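# Roll the vial in the right palm until its label faces up

## Task

The vial starts loose in the right hand, palm up, lying in the fold between palm and finger roots. Turn it within that hand until its label points upward, matching the goal picture from the right wrist camera, with no digit left touching it. Only the right hand may act. Its wrist camera, camera post and the arm's last link count as part of the hand. The left arm and left hand must never touch the right hand. The task fails if the vial contacts anything else or leaves the hand. To finish, the vial must rest motionless on the palm for a moment without touching the wrist, camera or post. The palm must point straight up. No motor in either hand may show "moving" or "overload" or be building toward a shutdown; motors dead from the very start are exempt. Then declare it done by calling finished_scene.

## Robot and tools

Robot: two arms, left_arm and right_arm, each carrying an identical right-handed four-finger hand (index, middle, ring, thumb; 16 motors). The hands are copies, not mirror images. Bases in the scene frame: left_arm at (+0.003, +0.454, 0) m, right_arm at (+0.062, -0.421, 0) m. Scene frame: origin on the table top between the arms, +z up, +x out over the table, left_arm on the +y side. The names left and right do not refer to image sides.

Hand point frame (per arm): this point sits in front of the palm, where a thumb-to-index/middle pinch would meet. +z runs along the straightened fingers toward the tips. +x runs across the palm, away from the thumb. +y points out of the palm face, which lies at y = -0.062 m. So "palm straight up" means the hand's +y points along world +z. Straight fingers hinge at z = -0.017 m, and their tips reach 0.139 m beyond that; bending moves tips toward +y. A rigid mast at the wrist occupies x +0.05 to +0.10, z -0.16 to -0.11, y up to +0.06 m; keep the vial off it. Fingertip rubber caps grip well; other hand surfaces are slippery.

execute_actions(actions, pictures): actions is a list holding zero or one item. An empty list only reports state, with pictures. {"steps": N} with no rows is a wait of N control steps (max 300) counted from the last result, reply time included. {"rows": [...], "steps": N} is a motion of 4 to 15 steps (default 15) at 1/30 s each. It takes up to 15 rows; each row covers one step, and the final row repeats to fill the remaining steps. pictures: true adds camera images to a non-empty call. A rejected call sends nothing.

Row layout: one flat list of 48 numbers, each in [-1, 1], covering both arms every time. Entries 1-24 are left_arm and 25-48 are right_arm. Each half goes: dx, dy, dz, rx, ry, rz, then index_mcp, index_abd, index_pip, index_dip, middle_mcp, middle_abd, middle_pip, middle_dip, ring_mcp, ring_abd, ring_pip, ring_dip, thumb_cmc, thumb_axl, thumb_mcp, thumb_ipl, current_limit, speed.

dx..rz are an offset, not a pose. They are expressed in the hand point's own axes and measured from that hand point's pose in the most recent result that reported it. Before any such result, and in a second call within one reply, they are measured from where the arm is when the action begins. Every row measures from that same reference; rows do not chain. Scale: 1.0 = 0.6 m of travel or 180 degrees. rx, ry, rz form one rotation vector. All-zero offsets do not mean "hold": they drive the arm back to the reference.

The 16 hinge numbers are absolute goal angles, interpolated between each hinge's stops. Brackets give (degrees at +1, degrees at -1; value when straight). Fingers: _mcp bends at the knuckle toward the palm as it goes to -1 (-18, +128; +0.75). _abd swings the finger sideways away from the thumb toward -1 (-60, +60; +0.00). _pip (-29, +108; +0.58). _dip (-21, +117; +0.70). Thumb: thumb_cmc moves from flat beside the palm round in front of it toward -1 (-20, +120; +0.71). thumb_axl rolls it about its length (-27, +140; +0.68). thumb_mcp (-69, +109; +0.23) and thumb_ipl (-77, +108; +0.17) bend it. With thumb_axl straight, those two bend toward +z toward -1. At thumb_axl -0.40 they bend in the direction thumb_cmc swings toward -1.

current_limit maps linearly from -1 (0 mA) to +1 (550 mA), floor 11 mA. It also caps hinge speed, and low values may not lift a finger. speed: set-points move at (speed+1)/2 × 5.9 rad/s, floor 0.001 of that, and keep running after the action ends. Initial values: current_limit +0.4, speed -0.6; the last written values persist. Zeros in hand columns are real goals. To leave a hand alone, copy back its hand_goal, hand_current_limit and hand_speed.

Motion limits: each step, the commanded pose is clipped to within 70 mm and 16 degrees of the measured pose. Damped IK favours position over orientation. Arms often stop a centimetre or more short, usually low. The right elbow may sag, so the hand sinks and tilts a bit more each action; aim back at the desired pose to stop this. After an action, each arm continues only to its last clipped pose, so check the result and send the remainder.

Timing: a result is taken 4 steps before the action ends. Those 4 steps run while you reply, and the robot keeps moving during your reply time.

Result lines:
- The state line gives each hand point's position (m) and quat_wxyz in the scene frame; printed positions may be slightly off.
- "pose unreachable" means the clearance check altered or blocked that arm.
- HELD marks steps that were not sent.
- "Hand target" appears only when nothing is pending.
- Per motor: hand_goal, hand_measured (same scale), hand_current_ma (positive pushes toward -1), and hand_state (moving, goal, blocked, overload).

Grip pressure depends on how far a goal lies past the object's surface. Gear friction may keep a grip even after the command is eased. A motor at ≥495 mA accumulates seconds and counts down below that. At 5 s it shuts off for 10 s, then runs to its goal. If an arm is stopped, hand commands sent meanwhile are discarded. Heat: MOTOR HOT appears at 85 °C; at 100 °C an OVER-TEMPERATURE FAULT drops that arm.

Other tools:
- zoom_image(camera, region=[x0,y0,x1,y1] pixels, max 504×504). Cameras: cam_high and cam_low (672x504), cam_left_wrist and cam_right_wrist (504x504, fisheye).
- show_instructions() shows the goal picture.
- read_manual(section="licences").
- finished_scene(scene) ends the scene and cannot be undone; use scene 1 here.

Avoid:
- letting the vial touch anything outside the right hand, or fall;
- bringing the left arm or hand near the right hand;
- hard collisions or pressing between the arms;
- knocking anything off the table;
- prolonged high-current squeezing.
Brief outside pushes on loose objects can occur, so check that the vial has settled before finishing.

Each tool is called after "Request:" as name(argument=value, ...) on one line, values as JSON.

Reference images:

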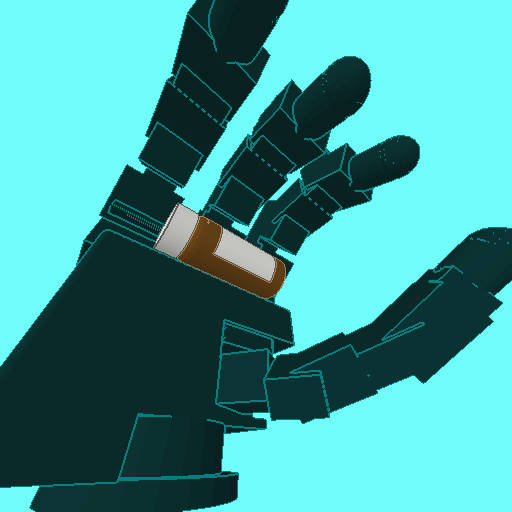

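## Session

Request:
execute_actions(actions=[])

Scene clock: 0.00 s of 4800.00 s.
left_arm: end_effector_position=(+0.4014, +0.7872, +0.6046) hand_goal=(+0.754, +0.000, +0.576, +0.696, +0.754, +0.000, +0.576, +0.696, +0.754, +0.000, +0.576, +0.696, +0.714, +0.678, +0.226, +0.168) hand_measured=(+0.754, +0.000, +0.576, +0.696, +0.754, +0.000, +0.576, +0.696, +0.754, +0.000, +0.576, +0.696, +0.714, +0.678, +0.226, +0.168) hand_current_ma=(+0, +0, +0, +0, +0, +0, +0, +0, +0, +0, +0, +0, +0, +0, +0, +0) hand_state=(goal, goal, goal, goal, goal, goal, goal, goal, goal, goal, goal, goal, goal, goal, goal, goal) hand_current_limit=0.40 hand_speed=-0.60 end_effector_quat_wxyz=(+0.290, +0.280, +0.627, +0.667) | right_arm: end_effector_position=(+0.4287, -0.0863, +0.3960) hand_goal=(+0.046, +0.000, -0.008, +0.280, +0.046, +0.000, -0.008, +0.280, +0.046, +0.000, -0.008, +0.280, -0.104, +0.266, +0.032, -0.018) hand_measured=(+0.062, +0.000, -0.006, +0.282, +0.062, +0.000, -0.006, +0.282, +0.064, +0.000, -0.004, +0.282, -0.088, +0.270, +0.034, -0.016) hand_current_ma=(+87, +0, +14, +14, +87, +0, +14, +13, +95, +0, +15, +12, +79, +31, +11, +11) hand_state=(goal, goal, goal, goal, goal, goal, goal, goal, goal, goal, goal, goal, goal, goal, goal, goal) hand_current_limit=0.40 hand_speed=-0.60 end_effector_quat_wxyz=(+0.285, +0.287, +0.653, +0.641)
Joint positions: left_arm=[0.626 1.056 1.089 0.023 0.001 0.009] | right_arm=[ 1.018  1.109  0.605  0.488  0.071 -0.003]
Joint velocities: left_arm=[-0.015 -0.005 -0.002  0.007 -0.007  0.051] | right_arm=[-0.005 -0.005  0.002  0.002  0.022 -0.007]
Hand target (left_arm): +0.396, +0.782, +0.632; +0.297, +0.272, +0.610, +0.683
Hand target (right_arm): +0.430, -0.085, +0.416; +0.289, +0.282, +0.640, +0.654

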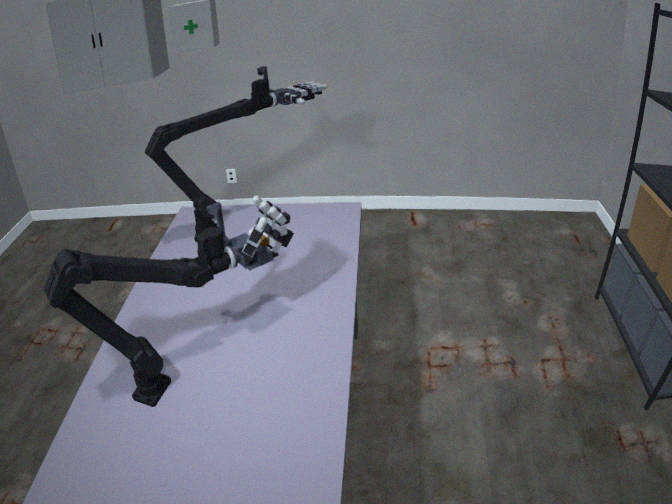

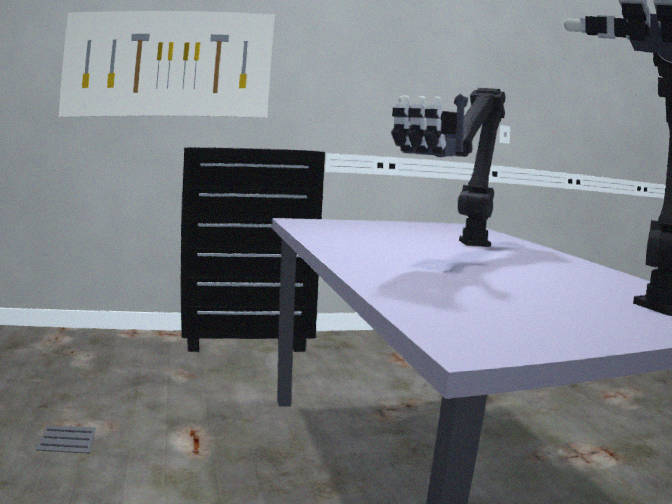

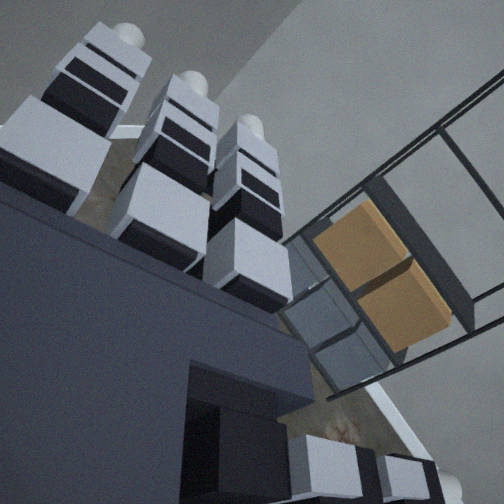

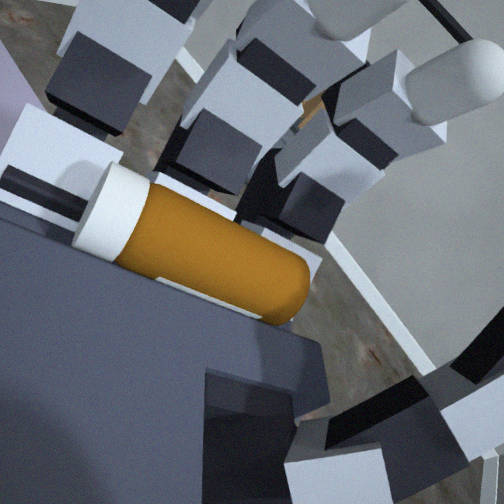

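Request:
zoom_image(camera="cam_right_wrist", region=[0, 120, 360, 400])

Request:
zoom_image(camera="cam_high", region=[190, 180, 310, 280])

Request:
zoom_image(camera="cam_left_wrist", region=[0, 120, 360, 440])

Region (0, 120, 360, 400) of cam_right_wrist's 504x504 image, scaled by 1.400, with more detail than that image has.

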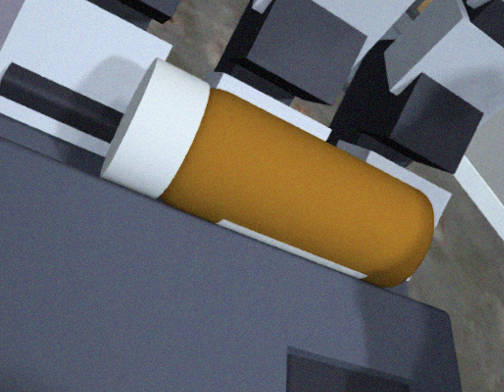

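Region (190, 180, 310, 280) of cam_high's 672x504 image, scaled by 4.200, with more detail than that image has.

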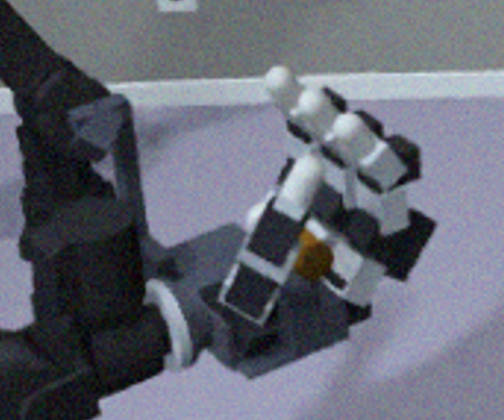

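Region (0, 120, 360, 440) of cam_left_wrist's 504x504 image, scaled by 1.400, with more detail than that image has.

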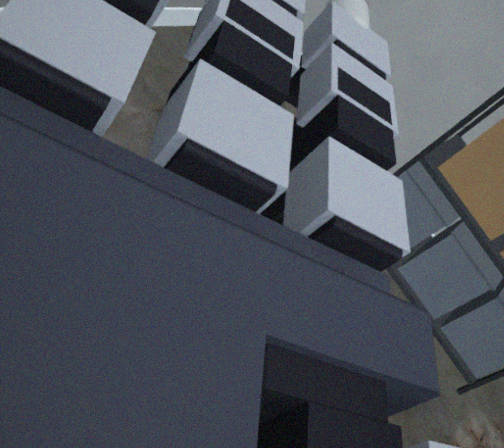

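Request:
zoom_image(camera="cam_left_wrist", region=[180, 220, 340, 380])

Request:
zoom_image(camera="cam_right_wrist", region=[0, 130, 160, 290])

Request:
zoom_image(camera="cam_right_wrist", region=[200, 220, 360, 380])

Region (180, 220, 340, 380) of cam_left_wrist's 504x504 image, scaled by 3.150, with more detail than that image has.

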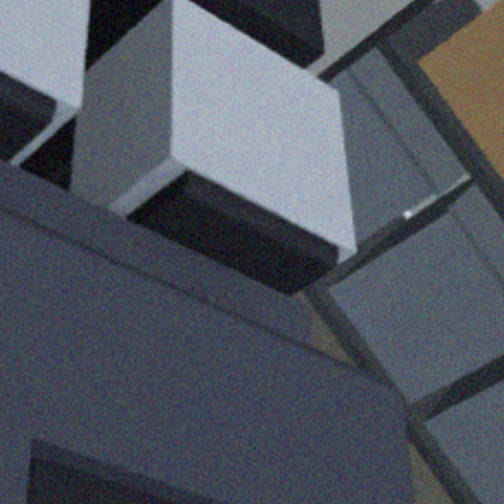

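Region (0, 130, 160, 290) of cam_right_wrist's 504x504 image, scaled by 3.150, with more detail than that image has.

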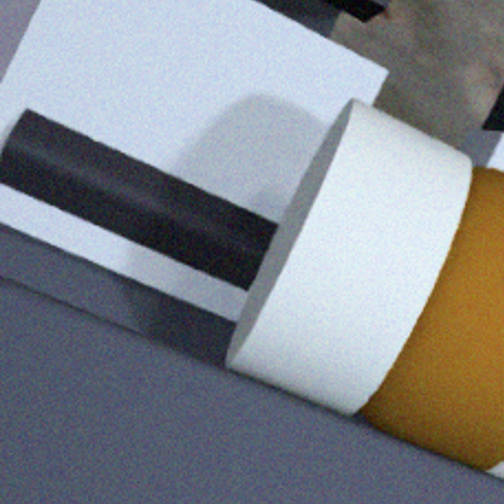

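Region (200, 220, 360, 380) of cam_right_wrist's 504x504 image, scaled by 3.150, with more detail than that image has.

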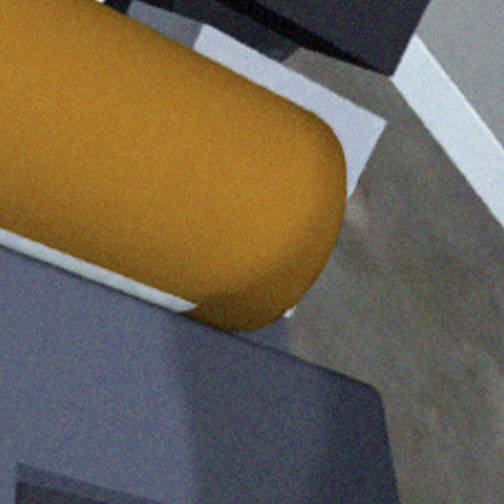

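Request:
show_instructions()

Reference images for this scene: goal picture from the wrist camera place.

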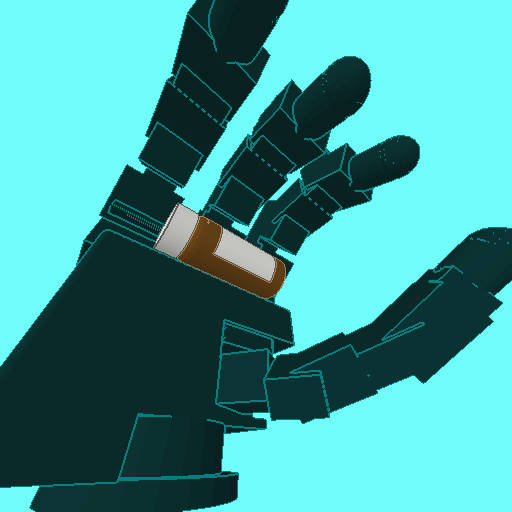

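Request:
execute_actions(actions=[{"rows": [[0,0.0463,-0.0099,-0.0163,0,0, 0.754,0,0.576,0.696,0.754,0,0.576,0.696,0.754,0,0.576,0.696,0.714,0.678,0.226,0.168,0.4,-0.6, 0,0.0333,0.0025,-0.0123,0,0.001, -0.01,0,-0.008,0.28, 0.0,0,-0.884,0.08, -0.01,0,-0.008,0.28, -0.104,0.266,0.032,-0.018, 0.0,-0.3]], "steps": 15}], pictures=true)

Scene clock: 9.53 s of 4800.00 s.
left_arm: end_effector_position=(+0.4014, +0.7872, +0.6046) hand_goal=(+0.754, +0.000, +0.576, +0.696, +0.754, +0.000, +0.576, +0.696, +0.754, +0.000, +0.576, +0.696, +0.714, +0.678, +0.226, +0.168) hand_measured=(+0.764, +0.000, +0.576, +0.696, +0.764, +0.000, +0.576, +0.696, +0.764, +0.000, +0.576, +0.696, +0.724, +0.678, +0.226, +0.168) hand_current_ma=(+57, +0, +4, +0, +52, +0, +4, +0, +55, +0, +4, +0, +53, -4, -1, -2) hand_state=(goal, goal, goal, goal, goal, goal, goal, goal, goal, goal, goal, goal, goal, goal, goal, goal) hand_current_limit=0.40 hand_speed=-0.60 end_effector_quat_wxyz=(+0.290, +0.280, +0.627, +0.667) | right_arm: end_effector_position=(+0.4287, -0.0863, +0.3960) hand_goal=(-0.010, +0.000, -0.008, +0.280, +0.000, +0.000, -0.884, +0.080, -0.010, +0.000, -0.008, +0.280, -0.104, +0.266, +0.032, -0.018) hand_measured=(+0.006, +0.000, -0.006, +0.282, +0.014, +0.000, -0.246, +0.084, +0.006, +0.000, -0.006, +0.282, -0.088, +0.270, +0.034, -0.016) hand_current_ma=(+81, +0, +13, +13, +73, +0, +36, +8, +89, +0, +14, +12, +79, +31, +11, +11) hand_state=(goal, goal, goal, goal, goal, goal, moving, moving, goal, goal, goal, goal, goal, goal, goal, goal) hand_current_limit=0.00 hand_speed=-0.30 end_effector_quat_wxyz=(+0.285, +0.287, +0.653, +0.641)
Joint positions: left_arm=[0.626 1.056 1.089 0.023 0.001 0.009] | right_arm=[ 1.018  1.109  0.605  0.488  0.071 -0.003]
Joint velocities: left_arm=[-0.015 -0.005  0.012 -0.002  0.007  0.007] | right_arm=[-0.005  0.005  0.007 -0.007 -0.007 -0.007]
Steps of this call (steps 1 to 90: nothing new was sent; then 6.17 s passed at rest; steps 91 to 101: the first 11 steps of this action). Readings (end_effector_position | what the end effector reports):
91: left_arm (+0.4014, +0.7872, +0.6046) | right_arm (+0.4287, -0.0863, +0.3960) | left_arm hand_goal=(+0.754, +0.000, +0.576, +0.696, +0.754, +0.000, +0.576, +0.696, +0.754, +0.000, +0.576, +0.696, +0.714, +0.678, +0.226, +0.168) hand_measured=(+0.764, +0.000, +0.576, +0.696, +0.764, +0.000, +0.576, +0.696, +0.764, +0.000, +0.576, +0.696, +0.724, +0.678, +0.226, +0.168) hand_current_ma=(+57, +0, +4, +0, +52, +0, +4, +0, +55, +0, +4, +0, +53, -4, -1, -2) hand_state=(goal, goal, goal, goal, goal, goal, goal, goal, goal, goal, goal, goal, goal, goal, goal, goal) hand_current_limit=0.40 hand_speed=-0.60 | right_arm hand_goal=(-0.010, +0.000, -0.008, +0.280, +0.000, +0.000, -0.884, +0.080, -0.010, +0.000, -0.008, +0.280, -0.104, +0.266, +0.032, -0.018) hand_measured=(+0.062, +0.000, -0.006, +0.282, +0.062, +0.000, -0.006, +0.282, +0.064, +0.000, -0.004, +0.282, -0.088, +0.270, +0.034, -0.016) hand_current_ma=(+87, +0, +14, +14, +87, +0, +14, +13, +95, +0, +15, +12, +79, +31, +11, +11) hand_state=(moving, goal, goal, goal, moving, goal, moving, moving, moving, goal, goal, goal, goal, goal, goal, goal) hand_current_limit=0.00 hand_speed=-0.30
92: left_arm (+0.4014, +0.7872, +0.6046) | right_arm (+0.4287, -0.0863, +0.3960) | left_arm hand_goal=(+0.754, +0.000, +0.576, +0.696, +0.754, +0.000, +0.576, +0.696, +0.754, +0.000, +0.576, +0.696, +0.714, +0.678, +0.226, +0.168) hand_measured=(+0.764, +0.000, +0.576, +0.696, +0.764, +0.000, +0.576, +0.696, +0.764, +0.000, +0.576, +0.696, +0.724, +0.678, +0.226, +0.168) hand_current_ma=(+57, +0, +4, +0, +52, +0, +4, +0, +55, +0, +4, +0, +53, -4, -1, -2) hand_state=(goal, goal, goal, goal, goal, goal, goal, goal, goal, goal, goal, goal, goal, goal, goal, goal) hand_current_limit=0.40 hand_speed=-0.60 | right_arm hand_goal=(-0.010, +0.000, -0.008, +0.280, +0.000, +0.000, -0.884, +0.080, -0.010, +0.000, -0.008, +0.280, -0.104, +0.266, +0.032, -0.018) hand_measured=(+0.060, +0.000, -0.006, +0.282, +0.060, +0.000, -0.008, +0.280, +0.062, +0.000, -0.004, +0.282, -0.088, +0.270, +0.034, -0.016) hand_current_ma=(+197, +0, +14, +14, +210, +0, +149, +145, +206, +0, +15, +12, +79, +31, +11, +11) hand_state=(moving, goal, goal, goal, moving, goal, moving, moving, moving, goal, goal, goal, goal, goal, goal, goal) hand_current_limit=0.00 hand_speed=-0.30
94: left_arm (+0.4014, +0.7872, +0.6046) | right_arm (+0.4287, -0.0863, +0.3960) | left_arm hand_goal=(+0.754, +0.000, +0.576, +0.696, +0.754, +0.000, +0.576, +0.696, +0.754, +0.000, +0.576, +0.696, +0.714, +0.678, +0.226, +0.168) hand_measured=(+0.764, +0.000, +0.576, +0.696, +0.764, +0.000, +0.576, +0.696, +0.764, +0.000, +0.576, +0.696, +0.724, +0.678, +0.226, +0.168) hand_current_ma=(+57, +0, +4, +0, +52, +0, +4, +0, +55, +0, +4, +0, +53, -4, -1, -2) hand_state=(goal, goal, goal, goal, goal, goal, goal, goal, goal, goal, goal, goal, goal, goal, goal, goal) hand_current_limit=0.40 hand_speed=-0.60 | right_arm hand_goal=(-0.010, +0.000, -0.008, +0.280, +0.000, +0.000, -0.884, +0.080, -0.010, +0.000, -0.008, +0.280, -0.104, +0.266, +0.032, -0.018) hand_measured=(+0.028, +0.000, -0.006, +0.282, +0.028, +0.000, -0.056, +0.230, +0.032, +0.000, -0.006, +0.282, -0.088, +0.270, +0.034, -0.016) hand_current_ma=(+118, +0, +13, +13, +89, +0, +90, +97, +134, +0, +14, +12, +79, +31, +11, +11) hand_state=(moving, goal, goal, goal, moving, goal, moving, moving, moving, goal, goal, goal, goal, goal, goal, goal) hand_current_limit=0.00 hand_speed=-0.30
98: left_arm (+0.4014, +0.7872, +0.6046) | right_arm (+0.4287, -0.0863, +0.3960) | left_arm hand_goal=(+0.754, +0.000, +0.576, +0.696, +0.754, +0.000, +0.576, +0.696, +0.754, +0.000, +0.576, +0.696, +0.714, +0.678, +0.226, +0.168) hand_measured=(+0.764, +0.000, +0.576, +0.696, +0.764, +0.000, +0.576, +0.696, +0.764, +0.000, +0.576, +0.696, +0.724, +0.678, +0.226, +0.168) hand_current_ma=(+57, +0, +4, +0, +52, +0, +4, +0, +55, +0, +4, +0, +53, -4, -1, -2) hand_state=(goal, goal, goal, goal, goal, goal, goal, goal, goal, goal, goal, goal, goal, goal, goal, goal) hand_current_limit=0.40 hand_speed=-0.60 | right_arm hand_goal=(-0.010, +0.000, -0.008, +0.280, +0.000, +0.000, -0.884, +0.080, -0.010, +0.000, -0.008, +0.280, -0.104, +0.266, +0.032, -0.018) hand_measured=(+0.006, +0.000, -0.006, +0.282, +0.014, +0.000, -0.164, +0.124, +0.006, +0.000, -0.006, +0.282, -0.088, +0.270, +0.034, -0.016) hand_current_ma=(+82, +0, +13, +13, +78, +0, +57, +62, +89, +0, +14, +12, +79, +31, +11, +11) hand_state=(goal, goal, goal, goal, goal, goal, moving, moving, goal, goal, goal, goal, goal, goal, goal, goal) hand_current_limit=0.00 hand_speed=-0.30
101: the state above

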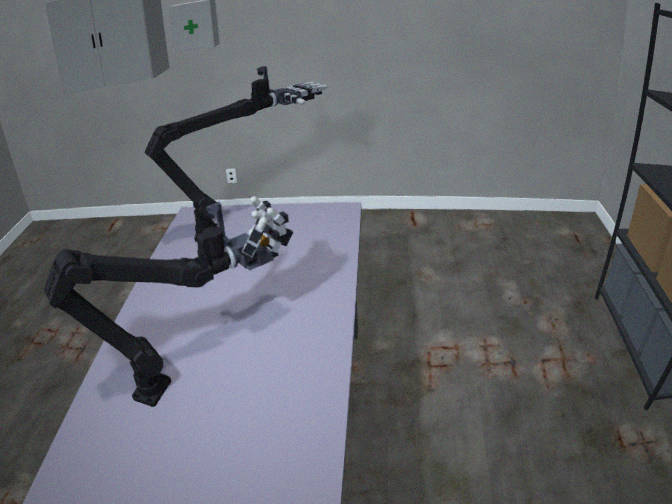

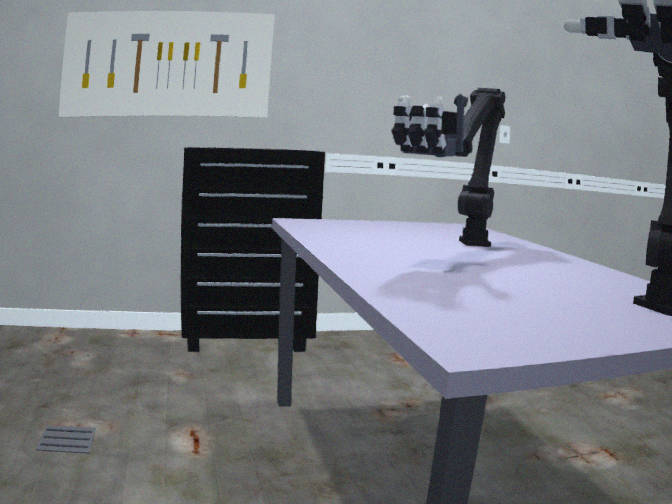

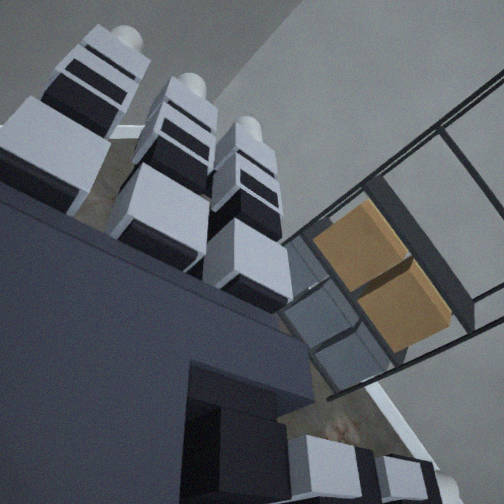

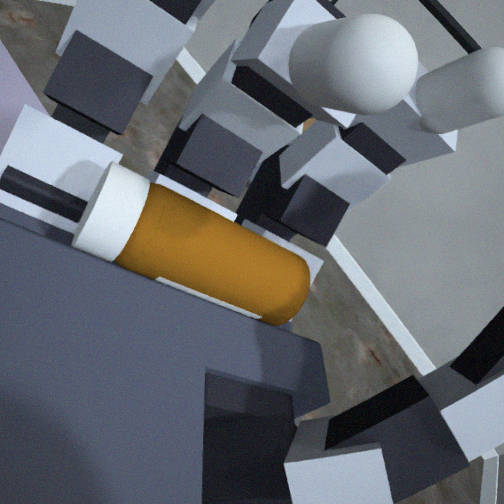

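Request:
execute_actions(actions=[{"steps": 24}], pictures=true)

Scene clock: 10.33 s of 4800.00 s.
left_arm: end_effector_position=(+0.4014, +0.7872, +0.6046) hand_goal=(+0.754, +0.000, +0.576, +0.696, +0.754, +0.000, +0.576, +0.696, +0.754, +0.000, +0.576, +0.696, +0.714, +0.678, +0.226, +0.168) hand_measured=(+0.764, +0.000, +0.576, +0.696, +0.764, +0.000, +0.576, +0.696, +0.764, +0.000, +0.576, +0.696, +0.724, +0.678, +0.226, +0.168) hand_current_ma=(+57, +0, +4, +0, +52, +0, +4, +0, +55, +0, +4, +0, +53, -4, -1, -2) hand_state=(goal, goal, goal, goal, goal, goal, goal, goal, goal, goal, goal, goal, goal, goal, goal, goal) hand_current_limit=0.40 hand_speed=-0.60 end_effector_quat_wxyz=(+0.290, +0.280, +0.627, +0.667) | right_arm: end_effector_position=(+0.4287, -0.0863, +0.3960) hand_goal=(-0.010, +0.000, -0.008, +0.280, +0.000, +0.000, -0.884, +0.080, -0.010, +0.000, -0.008, +0.280, -0.104, +0.266, +0.032, -0.018) hand_measured=(+0.006, +0.000, -0.006, +0.282, +0.010, +0.000, -0.880, +0.082, +0.006, +0.000, -0.006, +0.282, -0.088, +0.270, +0.034, -0.016) hand_current_ma=(+81, +0, +13, +13, +54, +0, -11, +12, +89, +0, +14, +12, +79, +31, +11, +11) hand_state=(goal, goal, goal, goal, goal, goal, moving, goal, goal, goal, goal, goal, goal, goal, goal, goal) hand_current_limit=0.00 hand_speed=-0.30 end_effector_quat_wxyz=(+0.285, +0.287, +0.653, +0.641)
Joint positions: left_arm=[0.626 1.056 1.089 0.023 0.001 0.009] | right_arm=[ 1.018  1.109  0.605  0.488  0.071 -0.003]
Joint velocities: left_arm=[-0.005 -0.005  0.012 -0.002 -0.037  0.051] | right_arm=[ 0.005 -0.005 -0.012 -0.017 -0.022  0.007]
Hand target (left_arm): +0.395, +0.782, +0.631; +0.296, +0.272, +0.610, +0.682
Hand target (right_arm): +0.430, -0.086, +0.416; +0.289, +0.282, +0.640, +0.654
Off the commanded pose (left_arm): 0.028 m, 3 deg.
Off the commanded pose (right_arm): 0.020 m, 2 deg.
Kept back: nothing.
Steps of this call (steps 1 to 4: the last 4 steps of your previous action; steps 5 to 24: nothing new was sent). Readings (end_effector_position | what the end effector reports):
1: left_arm (+0.4014, +0.7872, +0.6046) | right_arm (+0.4287, -0.0863, +0.3960) | left_arm hand_goal=(+0.754, +0.000, +0.576, +0.696, +0.754, +0.000, +0.576, +0.696, +0.754, +0.000, +0.576, +0.696, +0.714, +0.678, +0.226, +0.168) hand_measured=(+0.764, +0.000, +0.576, +0.696, +0.764, +0.000, +0.576, +0.696, +0.764, +0.000, +0.576, +0.696, +0.724, +0.678, +0.226, +0.168) hand_current_ma=(+57, +0, +4, +0, +52, +0, +4, +0, +55, +0, +4, +0, +53, -4, -1, -2) hand_state=(goal, goal, goal, goal, goal, goal, goal, goal, goal, goal, goal, goal, goal, goal, goal, goal) hand_current_limit=0.40 hand_speed=-0.60 | right_arm hand_goal=(-0.010, +0.000, -0.008, +0.280, +0.000, +0.000, -0.884, +0.080, -0.010, +0.000, -0.008, +0.280, -0.104, +0.266, +0.032, -0.018) hand_measured=(+0.006, +0.000, -0.006, +0.282, +0.014, +0.000, -0.272, +0.082, +0.006, +0.000, -0.006, +0.282, -0.088, +0.270, +0.034, -0.016) hand_current_ma=(+81, +0, +13, +13, +74, +0, +46, +11, +89, +0, +14, +12, +79, +31, +11, +11) hand_state=(goal, goal, goal, goal, goal, goal, moving, moving, goal, goal, goal, goal, goal, goal, goal, goal) hand_current_limit=0.00 hand_speed=-0.30
2: left_arm (+0.4014, +0.7872, +0.6046) | right_arm (+0.4287, -0.0863, +0.3960) | left_arm hand_goal=(+0.754, +0.000, +0.576, +0.696, +0.754, +0.000, +0.576, +0.696, +0.754, +0.000, +0.576, +0.696, +0.714, +0.678, +0.226, +0.168) hand_measured=(+0.764, +0.000, +0.576, +0.696, +0.764, +0.000, +0.576, +0.696, +0.764, +0.000, +0.576, +0.696, +0.724, +0.678, +0.226, +0.168) hand_current_ma=(+57, +0, +4, +0, +52, +0, +4, +0, +55, +0, +4, +0, +53, -4, -1, -2) hand_state=(goal, goal, goal, goal, goal, goal, goal, goal, goal, goal, goal, goal, goal, goal, goal, goal) hand_current_limit=0.40 hand_speed=-0.60 | right_arm hand_goal=(-0.010, +0.000, -0.008, +0.280, +0.000, +0.000, -0.884, +0.080, -0.010, +0.000, -0.008, +0.280, -0.104, +0.266, +0.032, -0.018) hand_measured=(+0.006, +0.000, -0.006, +0.282, +0.014, +0.000, -0.300, +0.082, +0.006, +0.000, -0.006, +0.282, -0.088, +0.270, +0.034, -0.016) hand_current_ma=(+81, +0, +13, +13, +71, +0, +38, +12, +89, +0, +14, +12, +79, +31, +11, +11) hand_state=(goal, goal, goal, goal, goal, goal, moving, goal, goal, goal, goal, goal, goal, goal, goal, goal) hand_current_limit=0.00 hand_speed=-0.30
4: left_arm (+0.4014, +0.7872, +0.6046) | right_arm (+0.4287, -0.0863, +0.3960) | left_arm hand_goal=(+0.754, +0.000, +0.576, +0.696, +0.754, +0.000, +0.576, +0.696, +0.754, +0.000, +0.576, +0.696, +0.714, +0.678, +0.226, +0.168) hand_measured=(+0.764, +0.000, +0.576, +0.696, +0.764, +0.000, +0.576, +0.696, +0.764, +0.000, +0.576, +0.696, +0.724, +0.678, +0.226, +0.168) hand_current_ma=(+57, +0, +4, +0, +52, +0, +4, +0, +55, +0, +4, +0, +53, -4, -1, -2) hand_state=(goal, goal, goal, goal, goal, goal, goal, goal, goal, goal, goal, goal, goal, goal, goal, goal) hand_current_limit=0.40 hand_speed=-0.60 | right_arm hand_goal=(-0.010, +0.000, -0.008, +0.280, +0.000, +0.000, -0.884, +0.080, -0.010, +0.000, -0.008, +0.280, -0.104, +0.266, +0.032, -0.018) hand_measured=(+0.006, +0.000, -0.006, +0.282, +0.014, +0.000, -0.354, +0.082, +0.006, +0.000, -0.006, +0.282, -0.088, +0.270, +0.034, -0.016) hand_current_ma=(+81, +0, +13, +13, +69, +0, +38, +12, +89, +0, +14, +12, +79, +31, +11, +11) hand_state=(goal, goal, goal, goal, goal, goal, moving, goal, goal, goal, goal, goal, goal, goal, goal, goal) hand_current_limit=0.00 hand_speed=-0.30
8: left_arm (+0.4014, +0.7872, +0.6046) | right_arm (+0.4287, -0.0863, +0.3960) | left_arm hand_goal=(+0.754, +0.000, +0.576, +0.696, +0.754, +0.000, +0.576, +0.696, +0.754, +0.000, +0.576, +0.696, +0.714, +0.678, +0.226, +0.168) hand_measured=(+0.764, +0.000, +0.576, +0.696, +0.764, +0.000, +0.576, +0.696, +0.764, +0.000, +0.576, +0.696, +0.724, +0.678, +0.226, +0.168) hand_current_ma=(+57, +0, +4, +0, +52, +0, +4, +0, +55, +0, +4, +0, +53, -4, -1, -2) hand_state=(goal, goal, goal, goal, goal, goal, goal, goal, goal, goal, goal, goal, goal, goal, goal, goal) hand_current_limit=0.40 hand_speed=-0.60 | right_arm hand_goal=(-0.010, +0.000, -0.008, +0.280, +0.000, +0.000, -0.884, +0.080, -0.010, +0.000, -0.008, +0.280, -0.104, +0.266, +0.032, -0.018) hand_measured=(+0.006, +0.000, -0.006, +0.282, +0.012, +0.000, -0.464, +0.082, +0.006, +0.000, -0.006, +0.282, -0.088, +0.270, +0.034, -0.016) hand_current_ma=(+81, +0, +13, +13, +66, +0, +38, +12, +89, +0, +14, +12, +79, +31, +11, +11) hand_state=(goal, goal, goal, goal, goal, goal, moving, goal, goal, goal, goal, goal, goal, goal, goal, goal) hand_current_limit=0.00 hand_speed=-0.30
24: the state above

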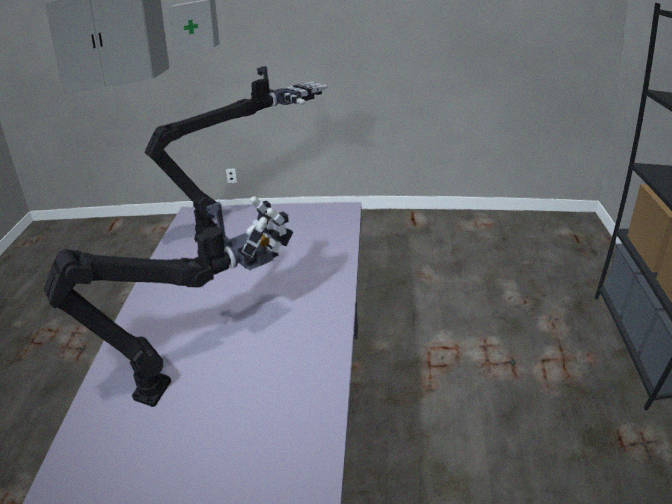

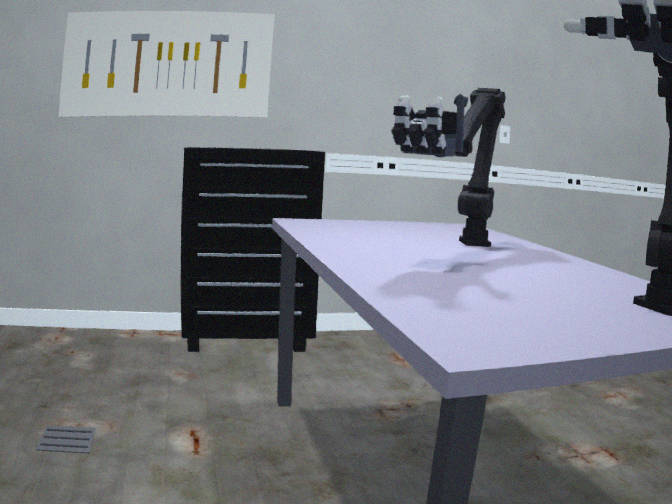

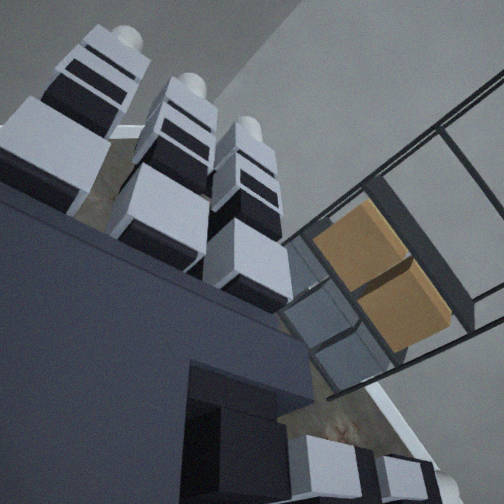

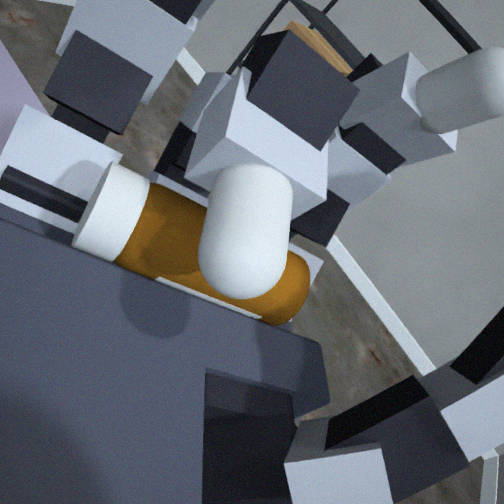

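Request:
execute_actions(actions=[{"rows": [[0,0.0463,-0.0099,-0.0163,0,0, 0.754,0,0.576,0.696,0.754,0,0.576,0.696,0.754,0,0.576,0.696,0.714,0.678,0.226,0.168,0.4,-0.6, 0,0.0333,0.0025,-0.0123,0,0.001, -0.01,0,-0.008,0.28, 0.0,0,-0.884,-0.15, -0.01,0,-0.008,0.28, -0.104,0.266,0.032,-0.018, 0.0,-0.3]], "steps": 15}], pictures=true)

Scene clock: 10.97 s of 4800.00 s.
left_arm: end_effector_position=(+0.4014, +0.7872, +0.6046) hand_goal=(+0.754, +0.000, +0.576, +0.696, +0.754, +0.000, +0.576, +0.696, +0.754, +0.000, +0.576, +0.696, +0.714, +0.678, +0.226, +0.168) hand_measured=(+0.764, +0.000, +0.576, +0.696, +0.764, +0.000, +0.576, +0.696, +0.764, +0.000, +0.576, +0.696, +0.724, +0.678, +0.226, +0.168) hand_current_ma=(+57, +0, +4, +0, +52, +0, +4, +0, +55, +0, +4, +0, +53, -4, -1, -2) hand_state=(goal, goal, goal, goal, goal, goal, goal, goal, goal, goal, goal, goal, goal, goal, goal, goal) hand_current_limit=0.40 hand_speed=-0.60 end_effector_quat_wxyz=(+0.290, +0.280, +0.627, +0.667) | right_arm: end_effector_position=(+0.4287, -0.0863, +0.3960) hand_goal=(-0.010, +0.000, -0.008, +0.280, +0.000, +0.000, -0.884, -0.150, -0.010, +0.000, -0.008, +0.280, -0.104, +0.266, +0.032, -0.018) hand_measured=(+0.006, +0.000, -0.006, +0.282, +0.010, +0.000, -0.884, -0.140, +0.006, +0.000, -0.006, +0.282, -0.088, +0.270, +0.034, -0.016) hand_current_ma=(+81, +0, +13, +13, +54, +0, +4, +27, +89, +0, +14, +12, +79, +31, +11, +11) hand_state=(goal, goal, goal, goal, goal, goal, goal, moving, goal, goal, goal, goal, goal, goal, goal, goal) hand_current_limit=0.00 hand_speed=-0.30 end_effector_quat_wxyz=(+0.285, +0.287, +0.653, +0.641)
Joint positions: left_arm=[0.626 1.056 1.089 0.023 0.001 0.009] | right_arm=[ 1.018  1.109  0.605  0.488  0.071 -0.003]
Joint velocities: left_arm=[-0.005 -0.005  0.002  0.017 -0.022  0.007] | right_arm=[-0.005 -0.005  0.002  0.002  0.007  0.007]
Steps of this call (steps 1 to 8: nothing new was sent; steps 9 to 19: the first 11 steps of this action). Readings (end_effector_position | what the end effector reports):
9: left_arm (+0.4014, +0.7872, +0.6046) | right_arm (+0.4287, -0.0863, +0.3960) | left_arm hand_goal=(+0.754, +0.000, +0.576, +0.696, +0.754, +0.000, +0.576, +0.696, +0.754, +0.000, +0.576, +0.696, +0.714, +0.678, +0.226, +0.168) hand_measured=(+0.764, +0.000, +0.576, +0.696, +0.764, +0.000, +0.576, +0.696, +0.764, +0.000, +0.576, +0.696, +0.724, +0.678, +0.226, +0.168) hand_current_ma=(+57, +0, +4, +0, +52, +0, +4, +0, +55, +0, +4, +0, +53, -4, -1, -2) hand_state=(goal, goal, goal, goal, goal, goal, goal, goal, goal, goal, goal, goal, goal, goal, goal, goal) hand_current_limit=0.40 hand_speed=-0.60 | right_arm hand_goal=(-0.010, +0.000, -0.008, +0.280, +0.000, +0.000, -0.884, -0.150, -0.010, +0.000, -0.008, +0.280, -0.104, +0.266, +0.032, -0.018) hand_measured=(+0.006, +0.000, -0.006, +0.282, +0.010, +0.000, -0.884, +0.082, +0.006, +0.000, -0.006, +0.282, -0.088, +0.270, +0.034, -0.016) hand_current_ma=(+81, +0, +13, +13, +54, +0, +0, +12, +89, +0, +14, +12, +79, +31, +11, +11) hand_state=(goal, goal, goal, goal, goal, goal, goal, moving, goal, goal, goal, goal, goal, goal, goal, goal) hand_current_limit=0.00 hand_speed=-0.30
10: left_arm (+0.4014, +0.7872, +0.6046) | right_arm (+0.4287, -0.0863, +0.3960) | left_arm hand_goal=(+0.754, +0.000, +0.576, +0.696, +0.754, +0.000, +0.576, +0.696, +0.754, +0.000, +0.576, +0.696, +0.714, +0.678, +0.226, +0.168) hand_measured=(+0.764, +0.000, +0.576, +0.696, +0.764, +0.000, +0.576, +0.696, +0.764, +0.000, +0.576, +0.696, +0.724, +0.678, +0.226, +0.168) hand_current_ma=(+57, +0, +4, +0, +52, +0, +4, +0, +55, +0, +4, +0, +53, -4, -1, -2) hand_state=(goal, goal, goal, goal, goal, goal, goal, goal, goal, goal, goal, goal, goal, goal, goal, goal) hand_current_limit=0.40 hand_speed=-0.60 | right_arm hand_goal=(-0.010, +0.000, -0.008, +0.280, +0.000, +0.000, -0.884, -0.150, -0.010, +0.000, -0.008, +0.280, -0.104, +0.266, +0.032, -0.018) hand_measured=(+0.006, +0.000, -0.006, +0.282, +0.010, +0.000, -0.884, +0.078, +0.006, +0.000, -0.006, +0.282, -0.088, +0.270, +0.034, -0.016) hand_current_ma=(+81, +0, +13, +13, +54, +0, +0, +141, +89, +0, +14, +12, +79, +31, +11, +11) hand_state=(goal, goal, goal, goal, goal, goal, goal, moving, goal, goal, goal, goal, goal, goal, goal, goal) hand_current_limit=0.00 hand_speed=-0.30
12: left_arm (+0.4014, +0.7872, +0.6046) | right_arm (+0.4287, -0.0863, +0.3960) | left_arm hand_goal=(+0.754, +0.000, +0.576, +0.696, +0.754, +0.000, +0.576, +0.696, +0.754, +0.000, +0.576, +0.696, +0.714, +0.678, +0.226, +0.168) hand_measured=(+0.764, +0.000, +0.576, +0.696, +0.764, +0.000, +0.576, +0.696, +0.764, +0.000, +0.576, +0.696, +0.724, +0.678, +0.226, +0.168) hand_current_ma=(+57, +0, +4, +0, +52, +0, +4, +0, +55, +0, +4, +0, +53, -4, -1, -2) hand_state=(goal, goal, goal, goal, goal, goal, goal, goal, goal, goal, goal, goal, goal, goal, goal, goal) hand_current_limit=0.40 hand_speed=-0.60 | right_arm hand_goal=(-0.010, +0.000, -0.008, +0.280, +0.000, +0.000, -0.884, -0.150, -0.010, +0.000, -0.008, +0.280, -0.104, +0.266, +0.032, -0.018) hand_measured=(+0.006, +0.000, -0.006, +0.282, +0.010, +0.000, -0.884, +0.030, +0.006, +0.000, -0.006, +0.282, -0.088, +0.270, +0.034, -0.016) hand_current_ma=(+81, +0, +13, +13, +54, +0, +0, +96, +89, +0, +14, +12, +79, +31, +11, +11) hand_state=(goal, goal, goal, goal, goal, goal, goal, moving, goal, goal, goal, goal, goal, goal, goal, goal) hand_current_limit=0.00 hand_speed=-0.30
16: left_arm (+0.4014, +0.7872, +0.6046) | right_arm (+0.4287, -0.0863, +0.3960) | left_arm hand_goal=(+0.754, +0.000, +0.576, +0.696, +0.754, +0.000, +0.576, +0.696, +0.754, +0.000, +0.576, +0.696, +0.714, +0.678, +0.226, +0.168) hand_measured=(+0.764, +0.000, +0.576, +0.696, +0.764, +0.000, +0.576, +0.696, +0.764, +0.000, +0.576, +0.696, +0.724, +0.678, +0.226, +0.168) hand_current_ma=(+57, +0, +4, +0, +52, +0, +4, +0, +55, +0, +4, +0, +53, -4, -1, -2) hand_state=(goal, goal, goal, goal, goal, goal, goal, goal, goal, goal, goal, goal, goal, goal, goal, goal) hand_current_limit=0.40 hand_speed=-0.60 | right_arm hand_goal=(-0.010, +0.000, -0.008, +0.280, +0.000, +0.000, -0.884, -0.150, -0.010, +0.000, -0.008, +0.280, -0.104, +0.266, +0.032, -0.018) hand_measured=(+0.006, +0.000, -0.006, +0.282, +0.010, +0.000, -0.884, -0.076, +0.006, +0.000, -0.006, +0.282, -0.088, +0.270, +0.034, -0.016) hand_current_ma=(+81, +0, +13, +13, +54, +0, +0, +62, +89, +0, +14, +12, +79, +31, +11, +11) hand_state=(goal, goal, goal, goal, goal, goal, goal, moving, goal, goal, goal, goal, goal, goal, goal, goal) hand_current_limit=0.00 hand_speed=-0.30
19: the state above

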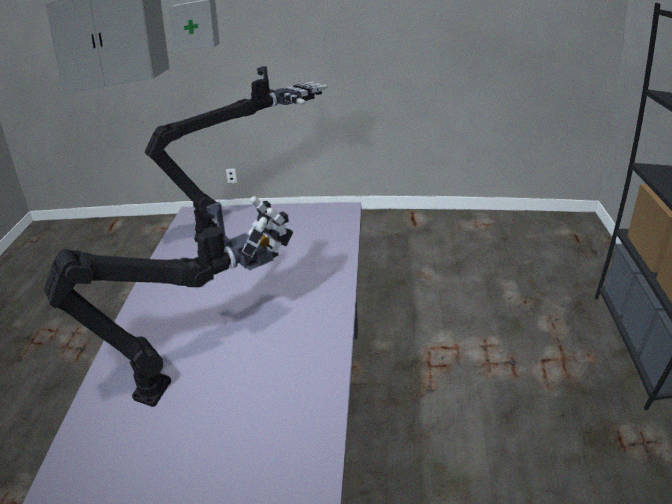

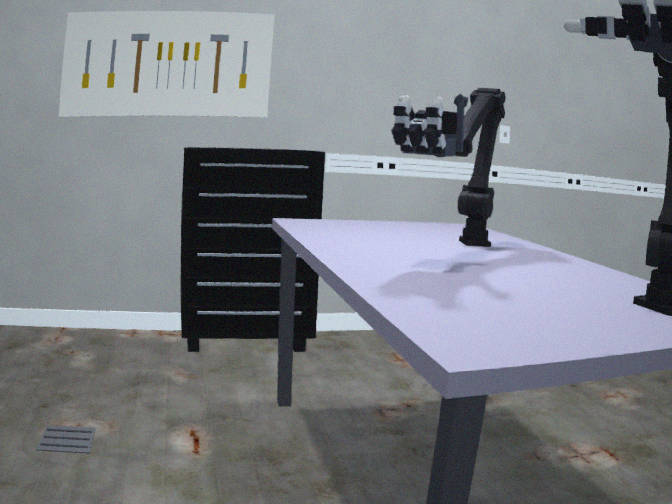

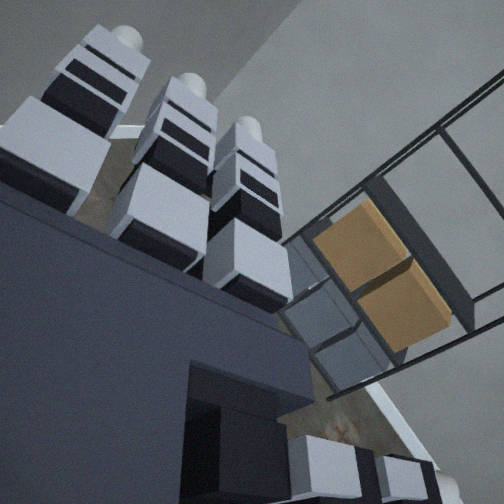

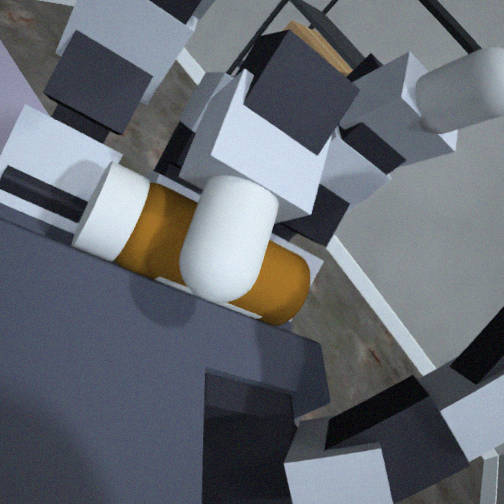

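Request:
execute_actions(actions=[{"rows": [[0,0.0463,-0.0099,-0.0163,0,0, 0.754,0,0.576,0.696,0.754,0,0.576,0.696,0.754,0,0.576,0.696,0.714,0.678,0.226,0.168,0.4,-0.6, 0,0.0333,0.0025,-0.0123,0,0.001, -0.01,0,-0.008,0.28, 0.0,0,-0.884,-0.19, -0.01,0,-0.008,0.28, -0.104,0.266,0.032,-0.018, 0.0,-0.3]], "steps": 10}], pictures=false)

Scene clock: 42.30 s of 4800.00 s.
left_arm: end_effector_position=(+0.4014, +0.7872, +0.6046) hand_goal=(+0.754, +0.000, +0.576, +0.696, +0.754, +0.000, +0.576, +0.696, +0.754, +0.000, +0.576, +0.696, +0.714, +0.678, +0.226, +0.168) hand_measured=(+0.764, +0.000, +0.576, +0.696, +0.764, +0.000, +0.576, +0.696, +0.764, +0.000, +0.576, +0.696, +0.724, +0.678, +0.226, +0.168) hand_current_ma=(+57, +0, +4, +0, +52, +0, +4, +0, +55, +0, +4, +0, +53, -4, -1, -2) hand_state=(goal, goal, goal, goal, goal, goal, goal, goal, goal, goal, goal, goal, goal, goal, goal, goal) hand_current_limit=0.40 hand_speed=-0.60 end_effector_quat_wxyz=(+0.290, +0.280, +0.627, +0.667) | right_arm: end_effector_position=(+0.4287, -0.0863, +0.3960) hand_goal=(-0.010, +0.000, -0.008, +0.280, +0.000, +0.000, -0.884, -0.190, -0.010, +0.000, -0.008, +0.280, -0.104, +0.266, +0.032, -0.018) hand_measured=(+0.006, +0.000, -0.006, +0.282, +0.010, +0.000, -0.872, -0.162, +0.006, +0.000, -0.006, +0.282, -0.088, +0.270, +0.034, -0.016) hand_current_ma=(+81, +0, +13, +13, +54, +0, +61, +138, +89, +0, +14, +12, +79, +31, +11, +11) hand_state=(goal, goal, goal, goal, goal, goal, goal, blocked, goal, goal, goal, goal, goal, goal, goal, goal) hand_current_limit=0.00 hand_speed=-0.30 end_effector_quat_wxyz=(+0.285, +0.287, +0.653, +0.641)
Joint positions: left_arm=[0.626 1.056 1.089 0.023 0.001 0.009] | right_arm=[ 1.018  1.109  0.605  0.488  0.071 -0.003]
Joint velocities: left_arm=[-0.005 -0.015 -0.007  0.002 -0.007 -0.022] | right_arm=[ 0.005  0.015 -0.002  0.007 -0.022 -0.051]
Off your previous action's commanded pose (left_arm): 0.028 m, 3 deg at its last step (step 4 of this call).
Off your previous action's commanded pose (right_arm): 0.020 m, 2 deg at its last step (step 4 of this call).
Steps of this call (steps 1 to 4: the last 4 steps of your previous action; steps 5 to 90: nothing new was sent; then 28.13 s passed at rest; steps 91 to 96: the first 6 steps of this action). Readings (end_effector_position | what the end effector reports):
91: left_arm (+0.4014, +0.7872, +0.6046) | right_arm (+0.4287, -0.0863, +0.3960) | left_arm hand_goal=(+0.754, +0.000, +0.576, +0.696, +0.754, +0.000, +0.576, +0.696, +0.754, +0.000, +0.576, +0.696, +0.714, +0.678, +0.226, +0.168) hand_measured=(+0.764, +0.000, +0.576, +0.696, +0.764, +0.000, +0.576, +0.696, +0.764, +0.000, +0.576, +0.696, +0.724, +0.678, +0.226, +0.168) hand_current_ma=(+57, +0, +4, +0, +52, +0, +4, +0, +55, +0, +4, +0, +53, -4, -1, -2) hand_state=(goal, goal, goal, goal, goal, goal, goal, goal, goal, goal, goal, goal, goal, goal, goal, goal) hand_current_limit=0.40 hand_speed=-0.60 | right_arm hand_goal=(-0.010, +0.000, -0.008, +0.280, +0.000, +0.000, -0.884, -0.190, -0.010, +0.000, -0.008, +0.280, -0.104, +0.266, +0.032, -0.018) hand_measured=(+0.006, +0.000, -0.006, +0.282, +0.010, +0.000, -0.884, -0.140, +0.006, +0.000, -0.006, +0.282, -0.088, +0.270, +0.034, -0.016) hand_current_ma=(+81, +0, +13, +13, +54, +0, +4, +47, +89, +0, +14, +12, +79, +31, +11, +11) hand_state=(goal, goal, goal, goal, goal, goal, goal, moving, goal, goal, goal, goal, goal, goal, goal, goal) hand_current_limit=0.00 hand_speed=-0.30
92: left_arm (+0.4014, +0.7872, +0.6046) | right_arm (+0.4287, -0.0863, +0.3960) | left_arm hand_goal=(+0.754, +0.000, +0.576, +0.696, +0.754, +0.000, +0.576, +0.696, +0.754, +0.000, +0.576, +0.696, +0.714, +0.678, +0.226, +0.168) hand_measured=(+0.764, +0.000, +0.576, +0.696, +0.764, +0.000, +0.576, +0.696, +0.764, +0.000, +0.576, +0.696, +0.724, +0.678, +0.226, +0.168) hand_current_ma=(+57, +0, +4, +0, +52, +0, +4, +0, +55, +0, +4, +0, +53, -4, -1, -2) hand_state=(goal, goal, goal, goal, goal, goal, goal, goal, goal, goal, goal, goal, goal, goal, goal, goal) hand_current_limit=0.40 hand_speed=-0.60 | right_arm hand_goal=(-0.010, +0.000, -0.008, +0.280, +0.000, +0.000, -0.884, -0.190, -0.010, +0.000, -0.008, +0.280, -0.104, +0.266, +0.032, -0.018) hand_measured=(+0.006, +0.000, -0.006, +0.282, +0.010, +0.000, -0.884, -0.144, +0.006, +0.000, -0.006, +0.282, -0.088, +0.270, +0.034, -0.016) hand_current_ma=(+81, +0, +13, +13, +54, +0, +12, +164, +89, +0, +14, +12, +79, +31, +11, +11) hand_state=(goal, goal, goal, goal, goal, goal, moving, moving, goal, goal, goal, goal, goal, goal, goal, goal) hand_current_limit=0.00 hand_speed=-0.30
94: left_arm (+0.4014, +0.7872, +0.6046) | right_arm (+0.4287, -0.0863, +0.3960) | left_arm hand_goal=(+0.754, +0.000, +0.576, +0.696, +0.754, +0.000, +0.576, +0.696, +0.754, +0.000, +0.576, +0.696, +0.714, +0.678, +0.226, +0.168) hand_measured=(+0.764, +0.000, +0.576, +0.696, +0.764, +0.000, +0.576, +0.696, +0.764, +0.000, +0.576, +0.696, +0.724, +0.678, +0.226, +0.168) hand_current_ma=(+57, +0, +4, +0, +52, +0, +4, +0, +55, +0, +4, +0, +53, -4, -1, -2) hand_state=(goal, goal, goal, goal, goal, goal, goal, goal, goal, goal, goal, goal, goal, goal, goal, goal) hand_current_limit=0.40 hand_speed=-0.60 | right_arm hand_goal=(-0.010, +0.000, -0.008, +0.280, +0.000, +0.000, -0.884, -0.190, -0.010, +0.000, -0.008, +0.280, -0.104, +0.266, +0.032, -0.018) hand_measured=(+0.006, +0.000, -0.006, +0.282, +0.010, +0.000, -0.874, -0.160, +0.006, +0.000, -0.006, +0.282, -0.088, +0.270, +0.034, -0.016) hand_current_ma=(+81, +0, +13, +13, +54, +0, +66, +134, +89, +0, +14, +12, +79, +31, +11, +11) hand_state=(goal, goal, goal, goal, goal, goal, moving, moving, goal, goal, goal, goal, goal, goal, goal, goal) hand_current_limit=0.00 hand_speed=-0.30
96: the state above


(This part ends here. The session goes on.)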